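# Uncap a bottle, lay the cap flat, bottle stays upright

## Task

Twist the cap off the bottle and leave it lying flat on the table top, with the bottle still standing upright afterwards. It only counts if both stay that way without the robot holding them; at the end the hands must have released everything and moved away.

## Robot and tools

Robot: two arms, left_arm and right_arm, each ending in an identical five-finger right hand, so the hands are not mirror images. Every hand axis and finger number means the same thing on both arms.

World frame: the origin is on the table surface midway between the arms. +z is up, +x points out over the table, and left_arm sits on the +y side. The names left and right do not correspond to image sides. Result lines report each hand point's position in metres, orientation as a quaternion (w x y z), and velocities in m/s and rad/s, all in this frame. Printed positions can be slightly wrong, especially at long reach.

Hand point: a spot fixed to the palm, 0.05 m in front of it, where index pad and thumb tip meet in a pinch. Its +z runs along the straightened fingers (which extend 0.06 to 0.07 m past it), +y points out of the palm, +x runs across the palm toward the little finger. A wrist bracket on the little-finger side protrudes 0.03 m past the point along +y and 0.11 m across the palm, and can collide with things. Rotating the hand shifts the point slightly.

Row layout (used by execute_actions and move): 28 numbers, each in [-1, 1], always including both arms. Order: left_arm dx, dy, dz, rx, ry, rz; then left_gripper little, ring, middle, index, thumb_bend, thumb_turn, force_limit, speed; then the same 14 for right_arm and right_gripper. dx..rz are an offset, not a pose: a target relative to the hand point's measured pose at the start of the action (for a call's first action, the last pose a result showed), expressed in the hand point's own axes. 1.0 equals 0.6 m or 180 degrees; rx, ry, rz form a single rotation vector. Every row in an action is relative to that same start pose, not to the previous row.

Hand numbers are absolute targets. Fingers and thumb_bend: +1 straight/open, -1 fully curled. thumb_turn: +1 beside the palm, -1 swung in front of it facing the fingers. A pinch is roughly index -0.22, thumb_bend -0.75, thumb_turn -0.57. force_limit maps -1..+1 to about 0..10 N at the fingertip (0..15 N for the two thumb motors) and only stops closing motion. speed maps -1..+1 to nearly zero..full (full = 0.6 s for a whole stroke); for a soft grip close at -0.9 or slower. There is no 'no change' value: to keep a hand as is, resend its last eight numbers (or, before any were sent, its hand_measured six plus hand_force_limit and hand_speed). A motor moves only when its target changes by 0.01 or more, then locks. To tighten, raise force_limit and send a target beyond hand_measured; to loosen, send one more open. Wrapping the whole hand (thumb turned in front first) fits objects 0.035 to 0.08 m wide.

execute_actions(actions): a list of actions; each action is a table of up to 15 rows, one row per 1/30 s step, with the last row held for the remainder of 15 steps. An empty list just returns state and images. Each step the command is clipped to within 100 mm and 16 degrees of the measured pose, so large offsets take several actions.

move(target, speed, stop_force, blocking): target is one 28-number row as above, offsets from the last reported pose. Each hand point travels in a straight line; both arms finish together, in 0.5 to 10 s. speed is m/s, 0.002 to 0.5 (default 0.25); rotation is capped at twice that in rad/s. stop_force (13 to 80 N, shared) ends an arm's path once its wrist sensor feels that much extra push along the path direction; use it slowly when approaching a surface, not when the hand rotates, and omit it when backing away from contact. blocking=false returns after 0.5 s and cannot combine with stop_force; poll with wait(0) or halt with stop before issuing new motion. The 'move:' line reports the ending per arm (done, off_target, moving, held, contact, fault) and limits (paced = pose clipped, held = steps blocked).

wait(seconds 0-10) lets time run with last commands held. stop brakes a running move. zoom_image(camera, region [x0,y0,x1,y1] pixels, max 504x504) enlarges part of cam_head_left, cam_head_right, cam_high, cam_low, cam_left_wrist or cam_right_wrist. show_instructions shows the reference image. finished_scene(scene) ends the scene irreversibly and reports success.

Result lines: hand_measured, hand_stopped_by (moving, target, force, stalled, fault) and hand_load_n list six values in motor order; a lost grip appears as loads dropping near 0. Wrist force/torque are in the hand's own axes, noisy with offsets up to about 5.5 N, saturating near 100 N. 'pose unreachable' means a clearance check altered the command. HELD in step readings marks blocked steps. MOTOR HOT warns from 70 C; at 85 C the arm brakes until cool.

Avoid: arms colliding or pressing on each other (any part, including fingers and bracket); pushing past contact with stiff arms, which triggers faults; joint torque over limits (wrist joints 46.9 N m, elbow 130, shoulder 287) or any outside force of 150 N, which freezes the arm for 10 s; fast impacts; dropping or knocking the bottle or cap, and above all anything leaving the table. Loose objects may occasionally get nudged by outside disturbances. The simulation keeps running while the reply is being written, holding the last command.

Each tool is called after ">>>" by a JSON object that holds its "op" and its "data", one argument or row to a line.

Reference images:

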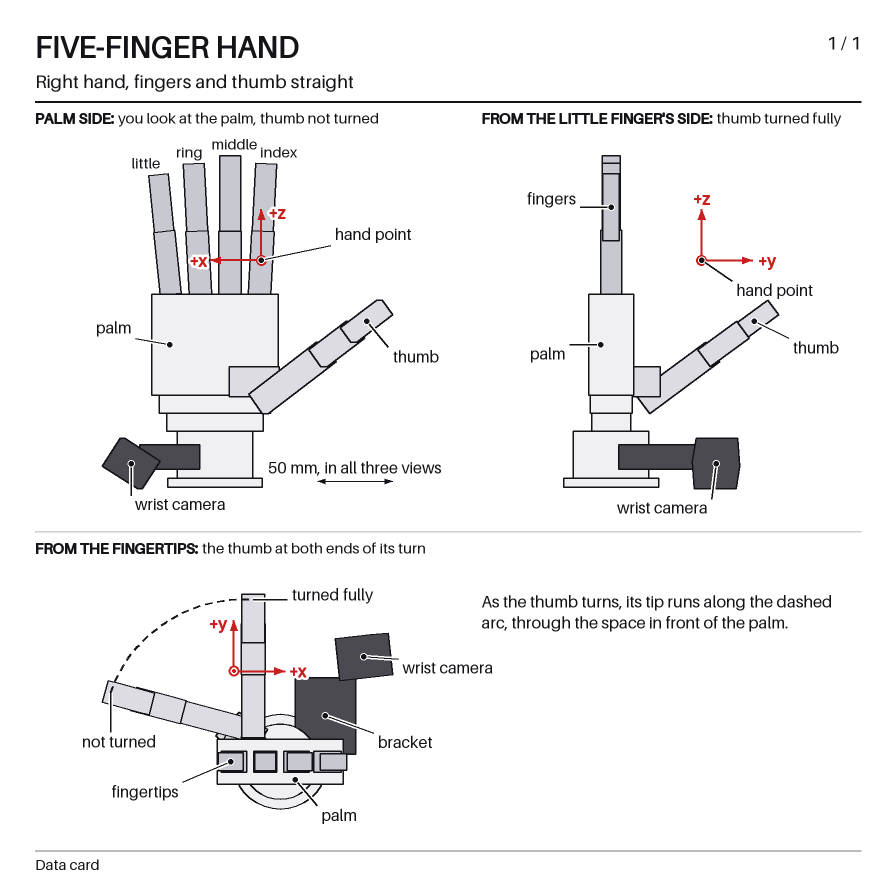

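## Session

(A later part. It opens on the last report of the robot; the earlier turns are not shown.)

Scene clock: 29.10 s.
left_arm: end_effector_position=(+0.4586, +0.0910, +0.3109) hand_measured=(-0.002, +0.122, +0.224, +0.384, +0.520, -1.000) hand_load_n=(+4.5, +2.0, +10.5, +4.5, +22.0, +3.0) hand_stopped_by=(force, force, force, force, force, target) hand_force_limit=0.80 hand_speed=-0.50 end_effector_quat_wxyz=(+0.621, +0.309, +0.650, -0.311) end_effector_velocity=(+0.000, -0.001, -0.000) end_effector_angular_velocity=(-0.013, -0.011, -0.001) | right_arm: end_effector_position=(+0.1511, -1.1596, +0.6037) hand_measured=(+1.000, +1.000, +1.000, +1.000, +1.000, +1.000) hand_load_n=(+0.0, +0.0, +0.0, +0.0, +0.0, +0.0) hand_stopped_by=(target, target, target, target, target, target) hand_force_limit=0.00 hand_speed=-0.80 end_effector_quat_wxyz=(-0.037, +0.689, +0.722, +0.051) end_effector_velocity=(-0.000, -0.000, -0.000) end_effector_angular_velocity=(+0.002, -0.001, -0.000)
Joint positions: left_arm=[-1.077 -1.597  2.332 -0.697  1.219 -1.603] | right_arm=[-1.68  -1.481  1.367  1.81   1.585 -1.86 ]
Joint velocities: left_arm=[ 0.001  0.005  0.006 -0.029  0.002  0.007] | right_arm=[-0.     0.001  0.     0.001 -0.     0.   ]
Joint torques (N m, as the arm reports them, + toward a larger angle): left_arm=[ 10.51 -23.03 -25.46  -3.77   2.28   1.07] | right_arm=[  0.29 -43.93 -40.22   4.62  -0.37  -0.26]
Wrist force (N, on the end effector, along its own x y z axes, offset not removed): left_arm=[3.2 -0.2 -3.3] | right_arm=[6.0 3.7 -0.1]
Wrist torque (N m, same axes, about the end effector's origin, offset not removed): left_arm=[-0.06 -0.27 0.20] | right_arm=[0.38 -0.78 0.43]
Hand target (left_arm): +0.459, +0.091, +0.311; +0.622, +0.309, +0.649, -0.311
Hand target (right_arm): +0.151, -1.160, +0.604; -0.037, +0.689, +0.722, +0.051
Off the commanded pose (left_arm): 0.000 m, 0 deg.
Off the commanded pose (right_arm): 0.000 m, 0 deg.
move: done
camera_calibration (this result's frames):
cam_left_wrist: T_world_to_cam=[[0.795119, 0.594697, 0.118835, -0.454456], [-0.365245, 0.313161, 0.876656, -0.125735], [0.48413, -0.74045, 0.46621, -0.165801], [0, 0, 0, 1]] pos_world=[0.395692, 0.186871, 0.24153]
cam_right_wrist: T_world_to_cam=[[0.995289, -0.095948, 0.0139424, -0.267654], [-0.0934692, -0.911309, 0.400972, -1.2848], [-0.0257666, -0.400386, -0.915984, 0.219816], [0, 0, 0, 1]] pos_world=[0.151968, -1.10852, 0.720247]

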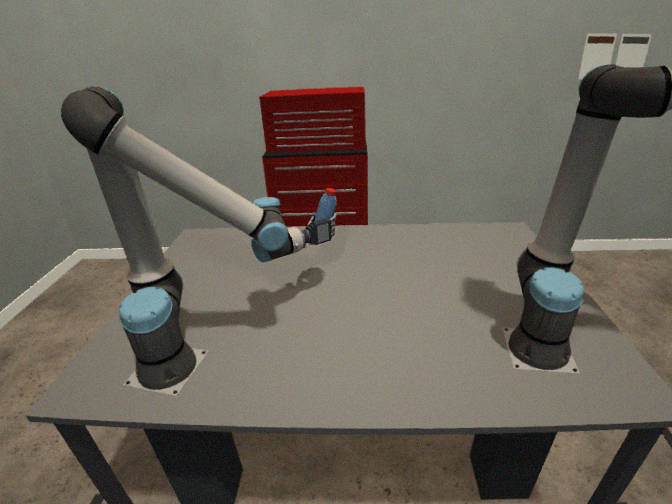

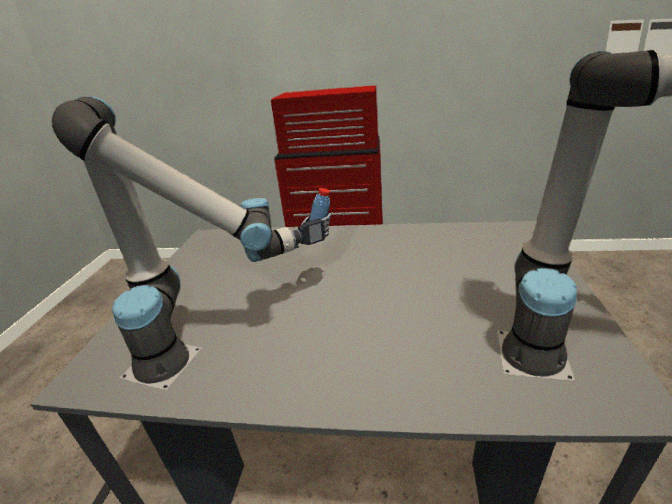

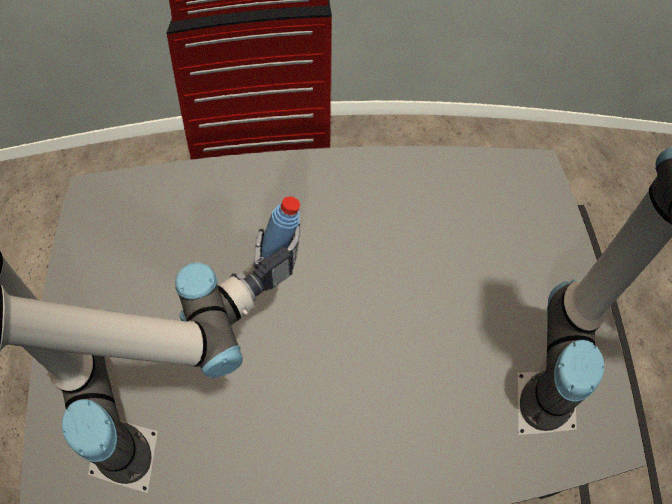

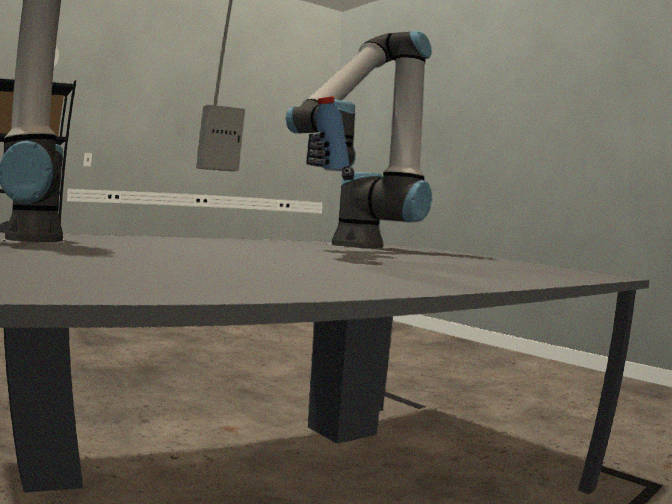

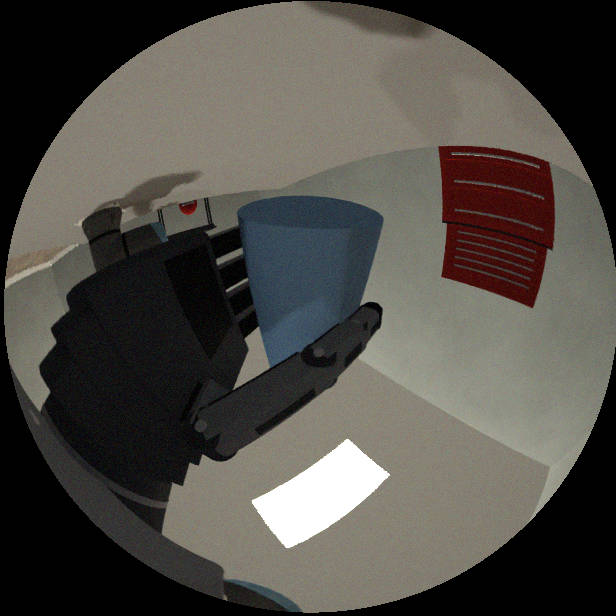

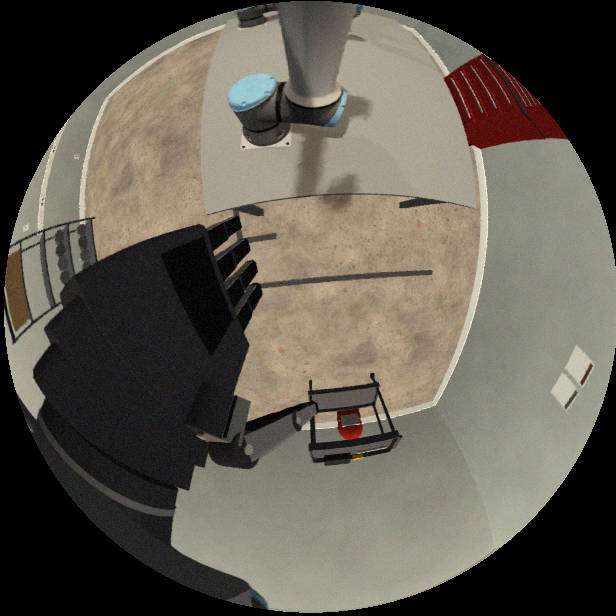

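>>> {"op": "move", "data": {
  "target": [0,0,0,0,-0.053,-0.041,-1,-0.95,-1,-1,-1,-1,0.8,-0.5, 0.97,0.62,0,0,0,0,-1,-1,1,1,1,-1,0,0.5],
  "speed": 0.4
}}

Scene clock: 32.43 s.
left_arm: end_effector_position=(+0.4586, +0.0910, +0.3109) hand_measured=(-0.002, +0.122, +0.224, +0.384, +0.520, -1.000) hand_load_n=(+4.5, +2.0, +10.5, +4.5, +22.0, +3.0) hand_stopped_by=(force, force, force, force, force, target) hand_force_limit=0.80 hand_speed=-0.50 end_effector_quat_wxyz=(+0.652, +0.240, +0.614, -0.375) end_effector_velocity=(-0.000, +0.001, +0.000) end_effector_angular_velocity=(-0.001, -0.000, +0.000) | right_arm: end_effector_position=(+0.4937, -0.5649, +0.6827) hand_measured=(-1.000, -1.000, +1.000, +1.000, +1.000, -1.000) hand_load_n=(+0.0, +0.0, +0.0, +0.0, +0.0, +0.0) hand_stopped_by=(target, target, target, target, target, target) hand_force_limit=0.00 hand_speed=0.50 end_effector_quat_wxyz=(-0.037, +0.688, +0.723, +0.050) end_effector_velocity=(+0.002, +0.001, +0.001) end_effector_angular_velocity=(-0.008, +0.007, -0.006)
Joint positions: left_arm=[-1.088 -1.56   2.386 -0.967  1.198 -1.669] | right_arm=[-0.161 -1.69   1.409  1.874  1.447 -0.343]
Joint velocities: left_arm=[ 0.    -0.001  0.001 -0.    -0.    -0.   ] | right_arm=[ 0.013  0.008 -0.009  0.003  0.009  0.02 ]
Joint torques (N m, as the arm reports them, + toward a larger angle): left_arm=[-11.4  -23.52 -22.91  -3.98  -2.59  -1.9 ] | right_arm=[ 18.31 -13.04 -53.05   7.78   3.08   3.32]
Wrist force (N, on the end effector, along its own x y z axes, offset not removed): left_arm=[-0.6 1.1 0.3] | right_arm=[-7.3 3.1 5.9]
Wrist torque (N m, same axes, about the end effector's origin, offset not removed): left_arm=[0.09 0.11 0.01] | right_arm=[-0.16 1.01 -0.39]
Hand target (left_arm): +0.459, +0.091, +0.311; +0.652, +0.240, +0.614, -0.375
Hand target (right_arm): +0.494, -0.565, +0.683; -0.037, +0.689, +0.722, +0.050
Off the commanded pose (left_arm): 0.000 m, 0 deg.
Off the commanded pose (right_arm): 0.001 m, 0 deg.
move: done
camera_calibration (this result's frames):
cam_left_wrist: T_world_to_cam=[[0.790479, 0.61244, -0.00780543, -0.414574], [-0.369116, 0.486511, 0.791872, -0.113378], [0.488771, -0.623076, 0.610638, -0.223506], [0, 0, 0, 1]] pos_world=[0.395105, 0.1698, 0.223027]
cam_right_wrist: T_world_to_cam=[[0.99537, -0.0951872, 0.01336, -0.55189], [-0.0925457, -0.9115, 0.400754, -0.743003], [-0.025969, -0.400134, -0.916088, 0.539441], [0, 0, 0, 1]] pos_world=[0.494582, -0.513931, 0.79931]

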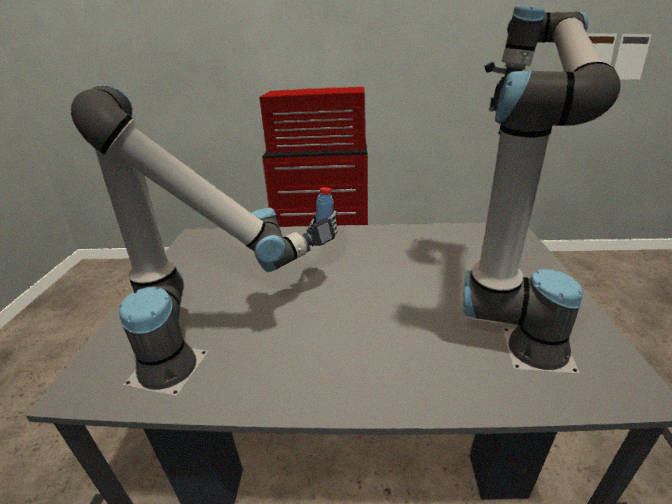

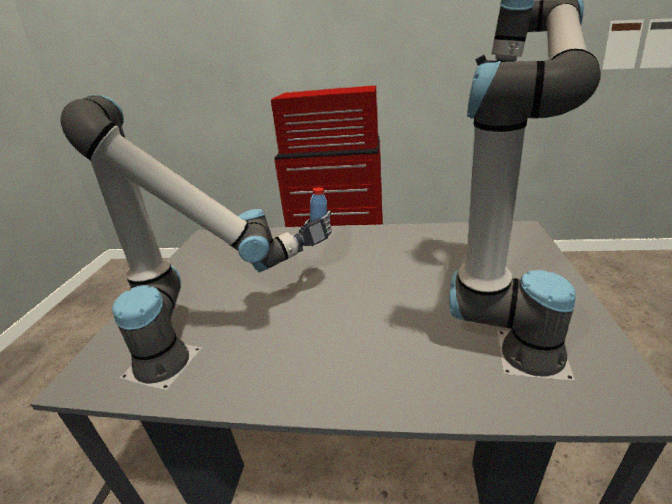

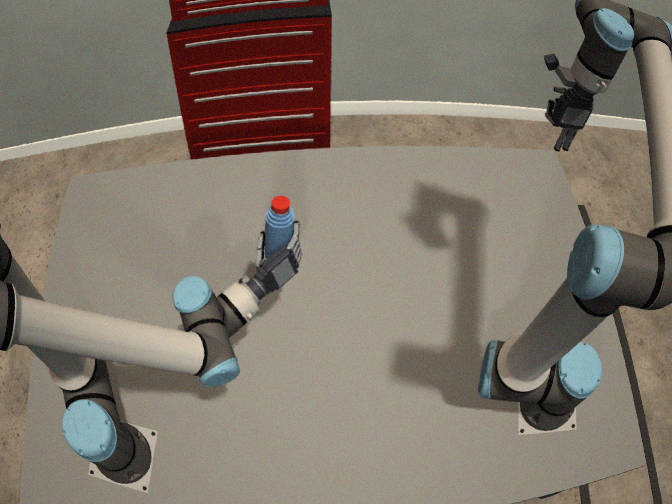

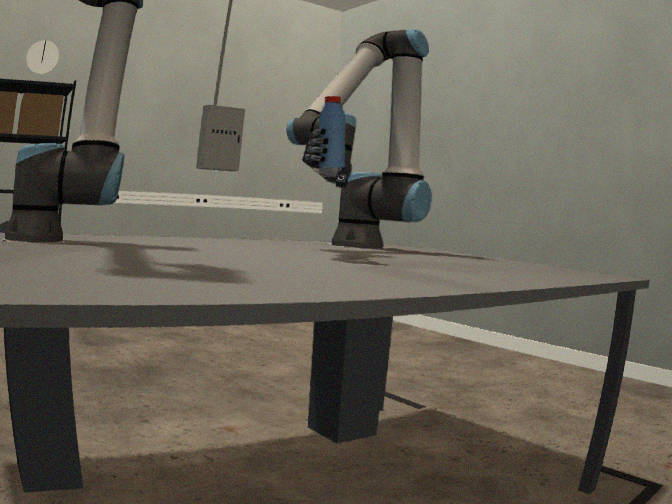

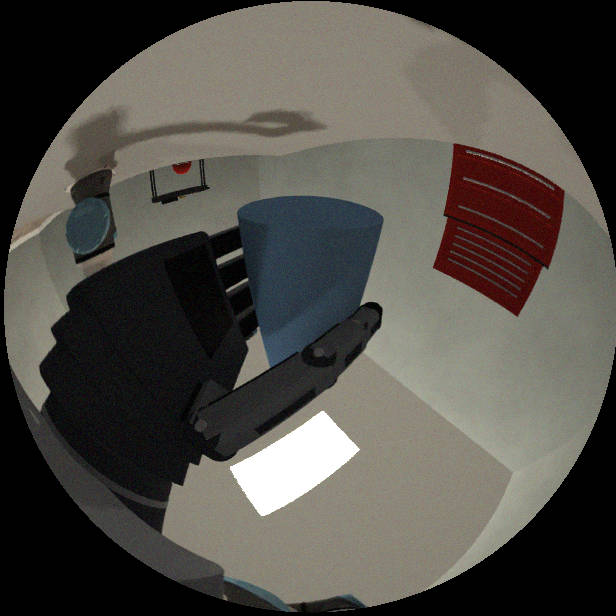

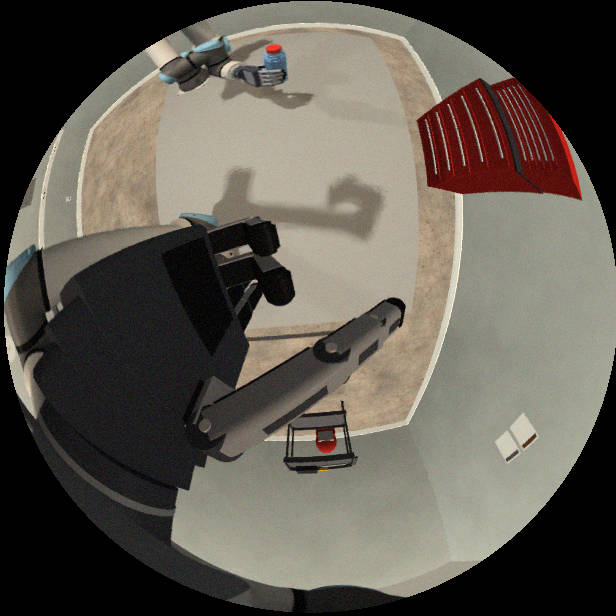

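>>> {"op": "move", "data": {
  "target": [0,0,0,0,0,0,-1,-0.95,-1,-1,-1,-1,0.8,-0.5, 0.95,-0.123,0.255,0,-0.039,0,-1,-1,1,1,1,-1,0,0.5],
  "speed": 0.4
}}

>>> {"op": "move", "data": {
  "target": [0,0,0,0,0,0,-1,-0.95,-1,-1,-1,-1,0.8,-0.5, 0.17,-0.02,0.03,0,0,0,-1,-1,1,1,1,-1,0,0.5],
  "speed": 0.3
}}

Scene clock: 36.57 s.
left_arm: end_effector_position=(+0.4586, +0.0910, +0.3109) hand_measured=(-0.002, +0.122, +0.224, +0.384, +0.520, -1.000) hand_load_n=(+4.5, +2.0, +10.5, +4.5, +22.0, +3.0) hand_stopped_by=(force, force, force, force, force, target) hand_force_limit=0.80 hand_speed=-0.50 end_effector_quat_wxyz=(+0.652, +0.240, +0.614, -0.375) end_effector_velocity=(-0.000, -0.000, +0.001) end_effector_angular_velocity=(-0.001, -0.000, -0.000) | right_arm: end_effector_position=(+0.3936, +0.0153, +0.5990) hand_measured=(-1.000, -1.000, +1.000, +1.000, +1.000, -1.000) hand_load_n=(+0.0, +0.0, +0.0, +0.0, +0.0, +0.0) hand_stopped_by=(target, target, target, target, target, target) hand_force_limit=0.00 hand_speed=0.50 end_effector_quat_wxyz=(+0.007, +0.690, +0.724, +0.008) end_effector_velocity=(+0.000, +0.002, +0.001) end_effector_angular_velocity=(-0.001, -0.000, -0.001)
Joint positions: left_arm=[-1.088 -1.56   2.386 -0.967  1.198 -1.669] | right_arm=[ 1.06  -1.093  0.843  1.807  1.588  0.88 ]
Joint velocities: left_arm=[-0.    -0.001 -0.    -0.     0.    -0.   ] | right_arm=[ 0.002  0.006 -0.01   0.004  0.001  0.003]
Joint torques (N m, as the arm reports them, + toward a larger angle): left_arm=[ -8.65 -34.79 -27.96  -0.28  -1.85  -0.1 ] | right_arm=[ 18.99 -58.42 -53.65   7.89   3.38   3.48]
Wrist force (N, on the end effector, along its own x y z axes, offset not removed): left_arm=[-1.2 0.3 -4.3] | right_arm=[-3.5 1.7 1.7]
Wrist torque (N m, same axes, about the end effector's origin, offset not removed): left_arm=[0.11 0.42 -0.08] | right_arm=[0.30 0.62 -0.12]
Hand target (left_arm): +0.459, +0.091, +0.311; +0.652, +0.240, +0.614, -0.375
Hand target (right_arm): +0.394, +0.016, +0.599; +0.008, +0.690, +0.724, +0.008
Off the commanded pose (left_arm): 0.000 m, 0 deg.
Off the commanded pose (right_arm): 0.001 m, 0 deg.
move: done
camera_calibration (this result's frames):
cam_left_wrist: T_world_to_cam=[[0.790477, 0.612442, -0.00780838, -0.414574], [-0.369102, 0.486495, 0.791888, -0.113376], [0.488785, -0.623087, 0.610616, -0.223489], [0, 0, 0, 1]] pos_world=[0.395102, 0.169806, 0.22301]
cam_right_wrist: T_world_to_cam=[[0.994989, -0.0949427, 0.0313509, -0.406458], [-0.0976362, -0.855051, 0.509269, -0.253681], [-0.0215448, -0.509778, -0.860036, 0.658657], [0, 0, 0, 1]] pos_world=[0.393844, 0.0802687, 0.708403]

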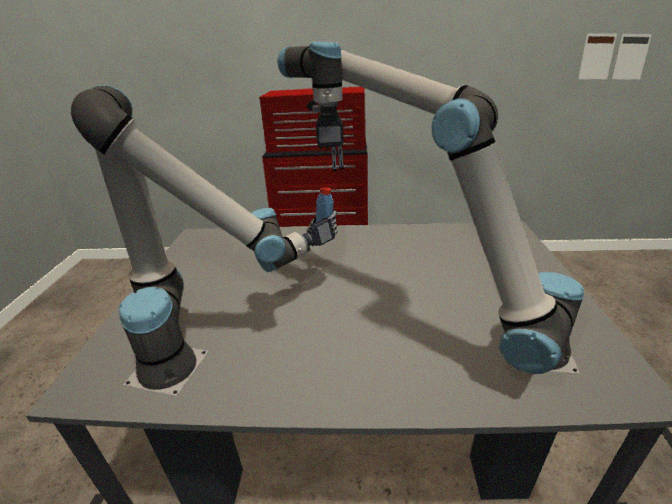

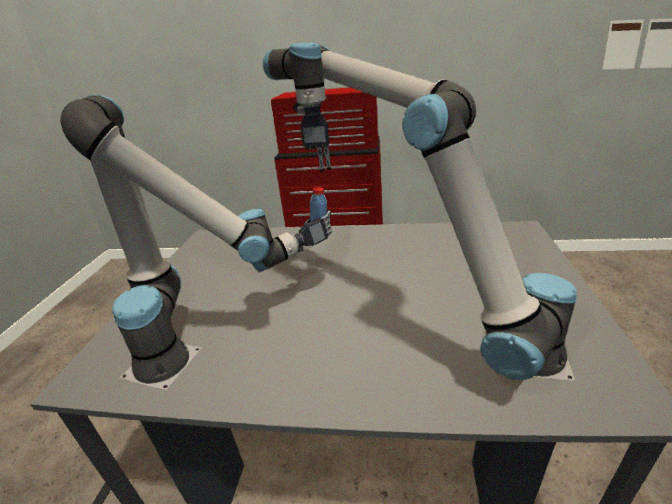

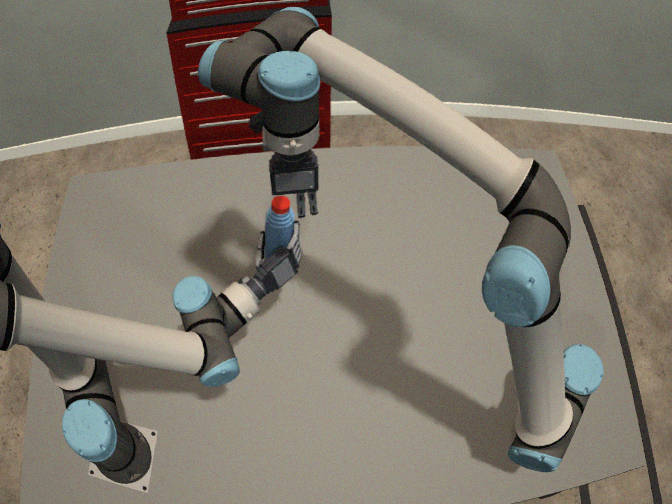

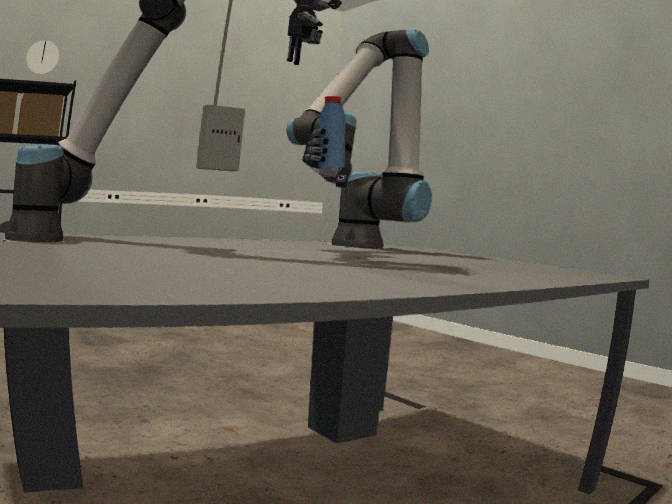

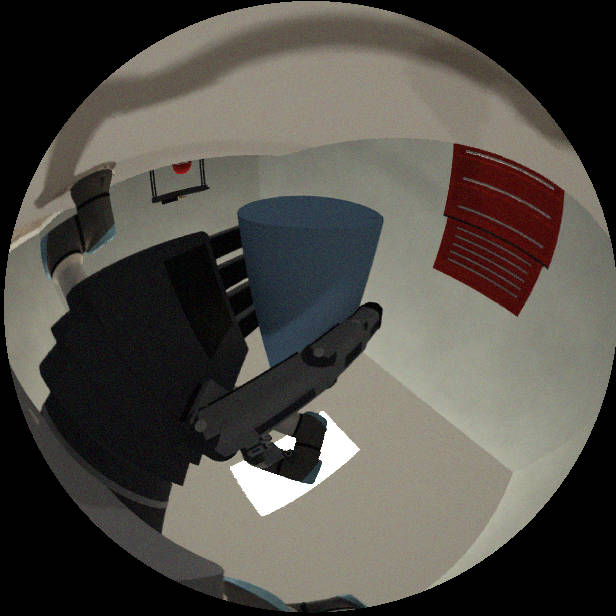

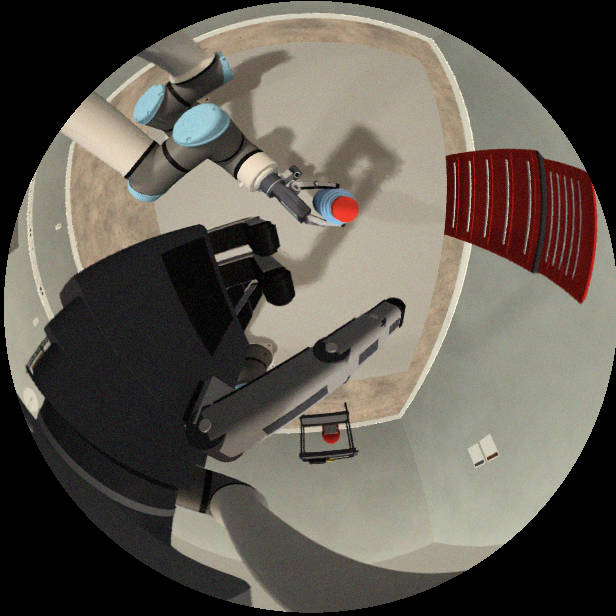

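Scene clock: 37.67 s.
left_arm: end_effector_position=(+0.4586, +0.0910, +0.3109) hand_measured=(-0.002, +0.122, +0.224, +0.384, +0.520, -1.000) hand_load_n=(+4.5, +2.0, +10.5, +4.5, +22.0, +3.0) hand_stopped_by=(force, force, force, force, force, target) hand_force_limit=0.80 hand_speed=-0.50 end_effector_quat_wxyz=(+0.652, +0.240, +0.614, -0.375) end_effector_velocity=(+0.000, +0.000, +0.001) end_effector_angular_velocity=(-0.001, -0.000, +0.001) | right_arm: end_effector_position=(+0.3769, +0.1162, +0.5807) hand_measured=(-1.000, -1.000, +1.000, +1.000, +1.000, -1.000) hand_load_n=(+0.0, +0.0, +0.0, +0.0, +0.0, +0.0) hand_stopped_by=(target, target, target, target, target, target) hand_force_limit=0.00 hand_speed=0.50 end_effector_quat_wxyz=(+0.007, +0.690, +0.724, +0.008) end_effector_velocity=(+0.000, +0.003, -0.002) end_effector_angular_velocity=(-0.005, +0.003, -0.001)
Joint positions: left_arm=[-1.088 -1.56   2.386 -0.967  1.198 -1.669] | right_arm=[ 1.153 -0.886  0.542  1.902  1.589  0.973]
Joint velocities: left_arm=[ 0.    -0.001 -0.     0.    -0.     0.   ] | right_arm=[ 0.002  0.013 -0.017  0.011 -0.     0.003]
Joint torques (N m, as the arm reports them, + toward a larger angle): left_arm=[ -8.78 -34.14 -27.57  -0.3   -1.56   0.01] | right_arm=[ 20.69 -71.04 -51.78   7.24   3.21   3.54]
Wrist force (N, on the end effector, along its own x y z axes, offset not removed): left_arm=[1.1 -0.5 -3.6] | right_arm=[0.5 1.3 -4.4]
Wrist torque (N m, same axes, about the end effector's origin, offset not removed): left_arm=[-0.10 0.13 0.01] | right_arm=[0.20 0.10 -0.06]
Hand target (left_arm): +0.459, +0.091, +0.311; +0.652, +0.240, +0.614, -0.375
Hand target (right_arm): +0.377, +0.117, +0.581; +0.008, +0.690, +0.724, +0.008
Off the commanded pose (left_arm): 0.000 m, 0 deg.
Off the commanded pose (right_arm): 0.000 m, 0 deg.
move: done
camera_calibration (this result's frames):
cam_left_wrist: T_world_to_cam=[[0.790477, 0.612442, -0.00780821, -0.414574], [-0.369102, 0.486494, 0.791888, -0.113376], [0.488785, -0.623087, 0.610616, -0.223489], [0, 0, 0, 1]] pos_world=[0.395102, 0.169806, 0.22301]
cam_right_wrist: T_world_to_cam=[[0.994995, -0.0948176, 0.0315459, -0.379903], [-0.0976339, -0.855192, 0.509033, -0.15955], [-0.0212874, -0.509565, -0.860169, 0.693931], [0, 0, 0, 1]] pos_world=[0.377196, 0.181136, 0.690098]

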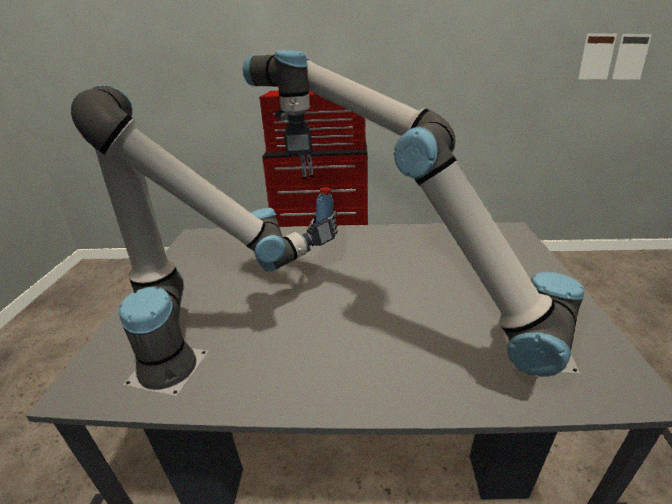

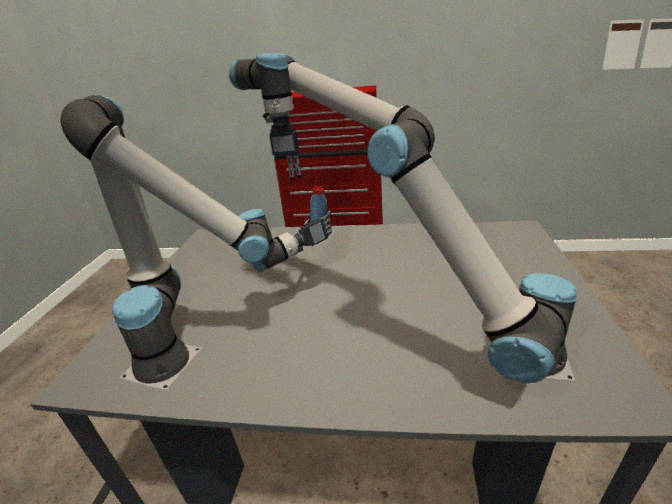

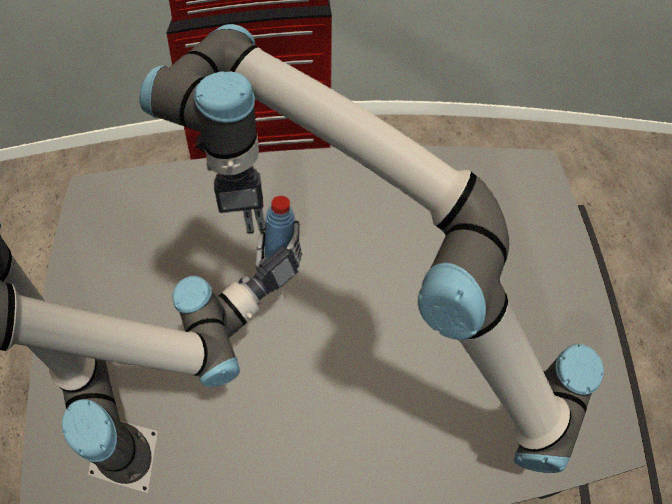

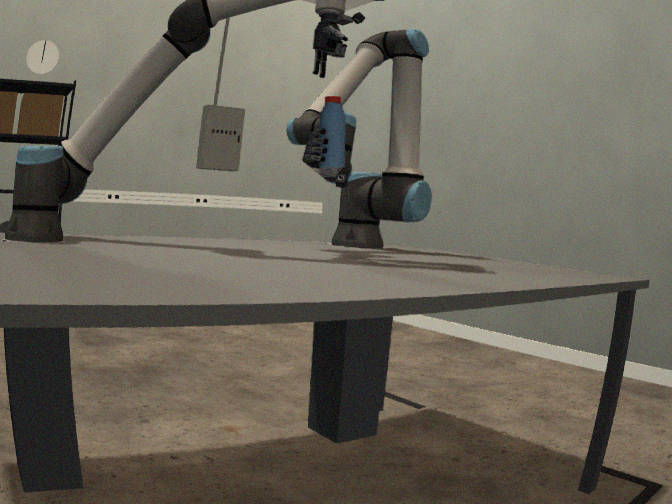

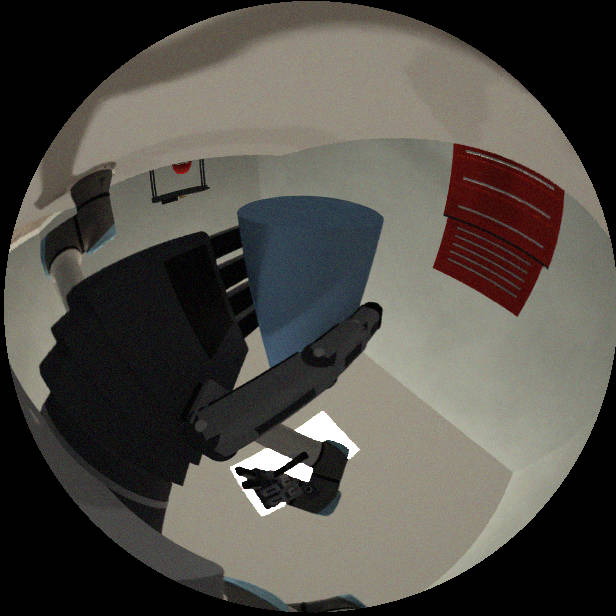

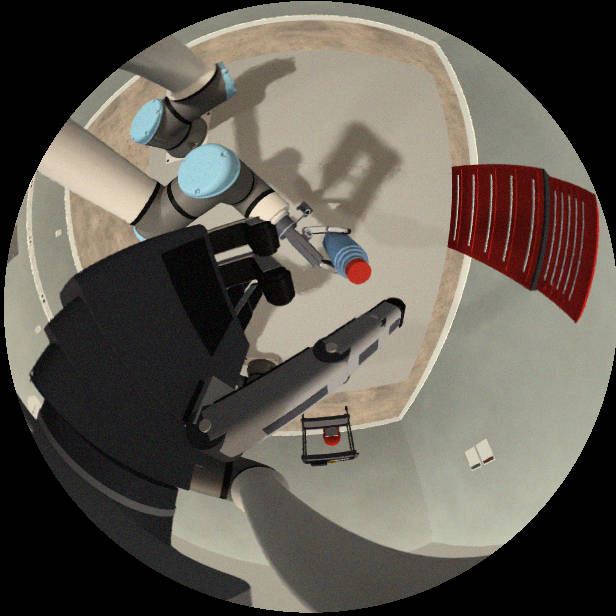

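>>> {"op": "move", "data": {
  "target": [0,0,0,0,0,0,-1,-0.95,-1,-1,-1,-1,0.8,-0.5, -0.057,0.11,0.1,0,0,0,-1,-1,1,1,1,-1,0,0.5],
  "speed": 0.15
}}

>>> {"op": "zoom_image", "data": {
  "camera": "cam_low",
  "region": [230,0,450,200]
}}

>>> {"op": "zoom_image", "data": {
  "camera": "cam_head_left",
  "region": [250,100,410,260]
}}

Scene clock: 39.13 s.
left_arm: end_effector_position=(+0.4586, +0.0910, +0.3109) hand_measured=(-0.002, +0.122, +0.224, +0.384, +0.520, -1.000) hand_load_n=(+4.5, +2.0, +10.5, +4.5, +22.0, +3.0) hand_stopped_by=(force, force, force, force, force, target) hand_force_limit=0.80 hand_speed=-0.50 end_effector_quat_wxyz=(+0.652, +0.240, +0.614, -0.375) end_effector_velocity=(-0.000, +0.000, +0.001) end_effector_angular_velocity=(-0.002, -0.001, -0.000) | right_arm: end_effector_position=(+0.4456, +0.0856, +0.5224) hand_measured=(-1.000, -1.000, +1.000, +1.000, +1.000, -1.000) hand_load_n=(+0.0, +0.0, +0.0, +0.0, +0.0, +0.0) hand_stopped_by=(target, target, target, target, target, target) hand_force_limit=0.00 hand_speed=0.50 end_effector_quat_wxyz=(+0.007, +0.690, +0.724, +0.008) end_effector_velocity=(+0.002, -0.001, -0.003) end_effector_angular_velocity=(-0.002, +0.002, +0.001)
Joint positions: left_arm=[-1.088 -1.56   2.386 -0.967  1.198 -1.669] | right_arm=[ 1.061 -0.936  0.732  1.76   1.587  0.881]
Joint velocities: left_arm=[-0.    -0.001  0.    -0.001  0.     0.   ] | right_arm=[-0.003 -0.001  0.007 -0.003  0.    -0.003]
Joint torques (N m, as the arm reports them, + toward a larger angle): left_arm=[ -8.81 -35.52 -27.14  -0.41  -1.7   -0.37] | right_arm=[-18.36 -97.73 -24.91   0.94  -3.47  -3.52]
Wrist force (N, on the end effector, along its own x y z axes, offset not removed): left_arm=[0.1 0.4 -3.6] | right_arm=[2.0 -1.5 2.8]
Wrist torque (N m, same axes, about the end effector's origin, offset not removed): left_arm=[0.15 0.04 -0.08] | right_arm=[-0.44 -0.35 0.04]
Hand target (left_arm): +0.459, +0.091, +0.311; +0.652, +0.240, +0.614, -0.375
Hand target (right_arm): +0.446, +0.085, +0.522; +0.007, +0.690, +0.724, +0.008
Off the commanded pose (left_arm): 0.000 m, 0 deg.
Off the commanded pose (right_arm): 0.000 m, 0 deg.
move: done
camera_calibration (this result's frames):
cam_left_wrist: T_world_to_cam=[[0.790477, 0.612442, -0.0078083, -0.414574], [-0.369102, 0.486494, 0.791888, -0.113376], [0.488785, -0.623087, 0.610616, -0.223489], [0, 0, 0, 1]] pos_world=[0.395102, 0.169806, 0.22301]
cam_right_wrist: T_world_to_cam=[[0.994994, -0.0948622, 0.0314345, -0.449271], [-0.0976149, -0.85518, 0.509056, -0.149421], [-0.021408, -0.509576, -0.860159, 0.629709], [0, 0, 0, 1]] pos_world=[0.445917, 0.150484, 0.631836]

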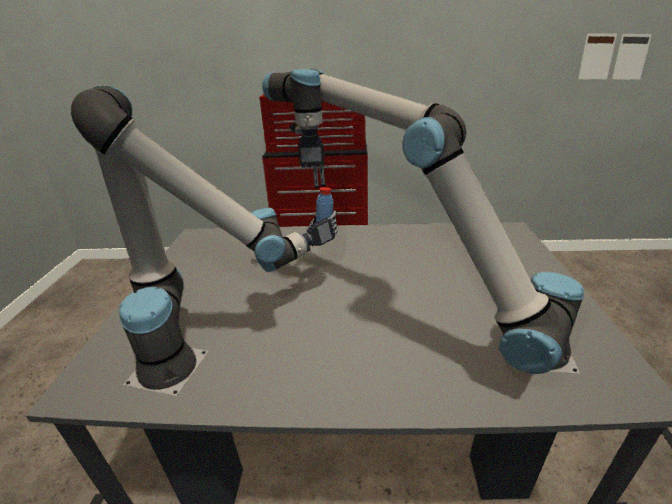

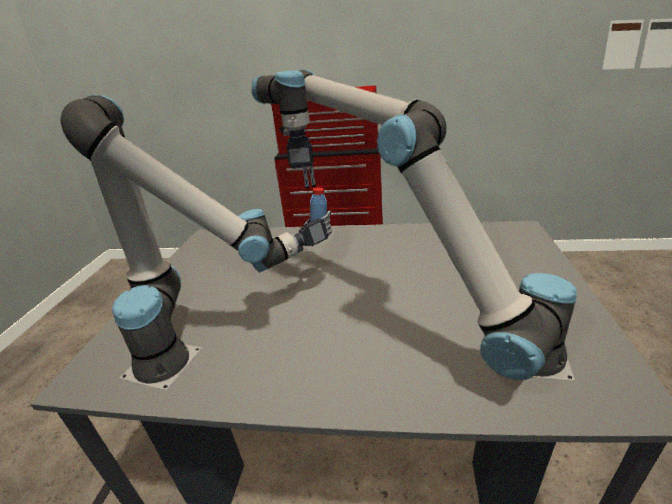

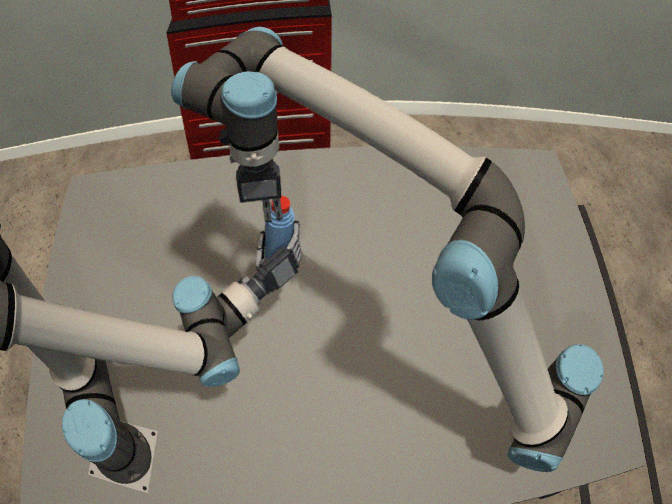

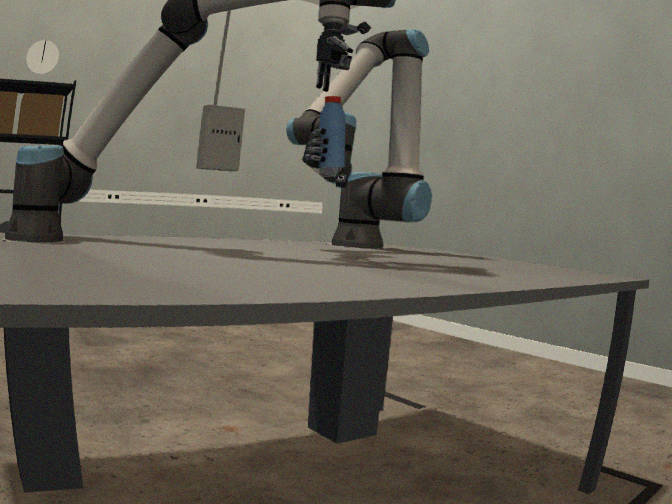

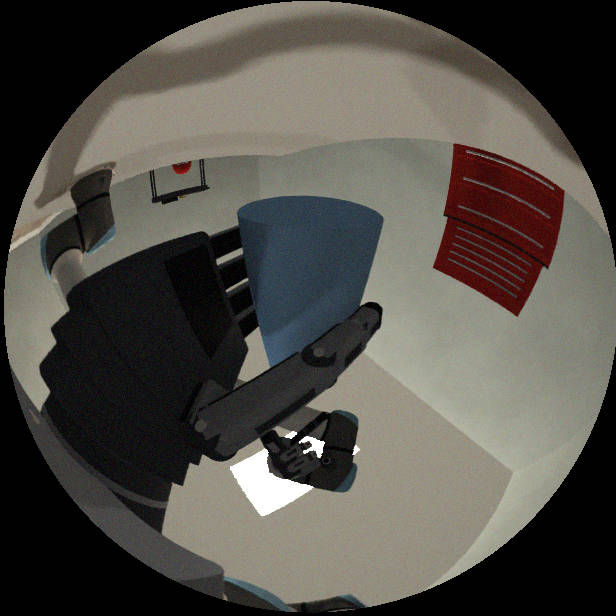

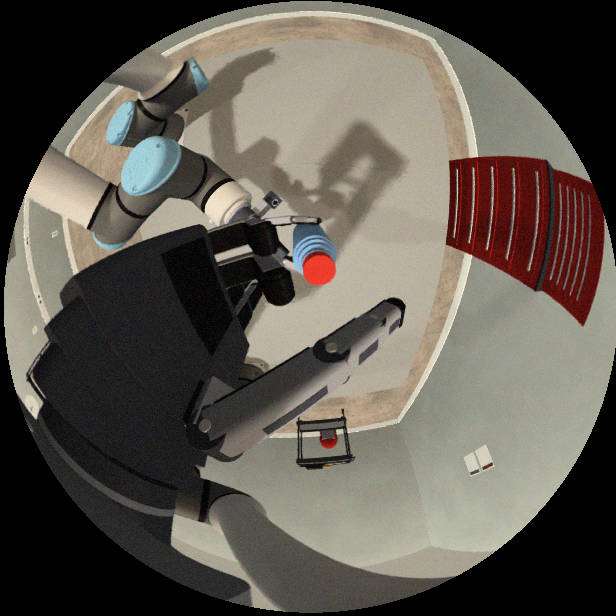

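Region (230, 0, 450, 200) of cam_low's 672x504 image, scaled by 2.291, with more detail than that image has; it fills the top 458 rows of this view, and the rest is white.

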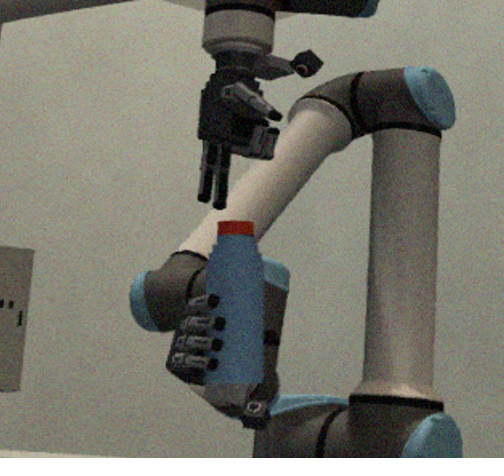

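Region (250, 100, 410, 260) of cam_head_left's 672x504 image, scaled by 3.150, with more detail than that image has.

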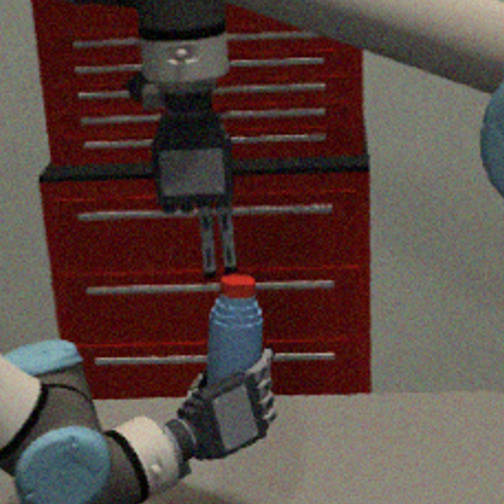

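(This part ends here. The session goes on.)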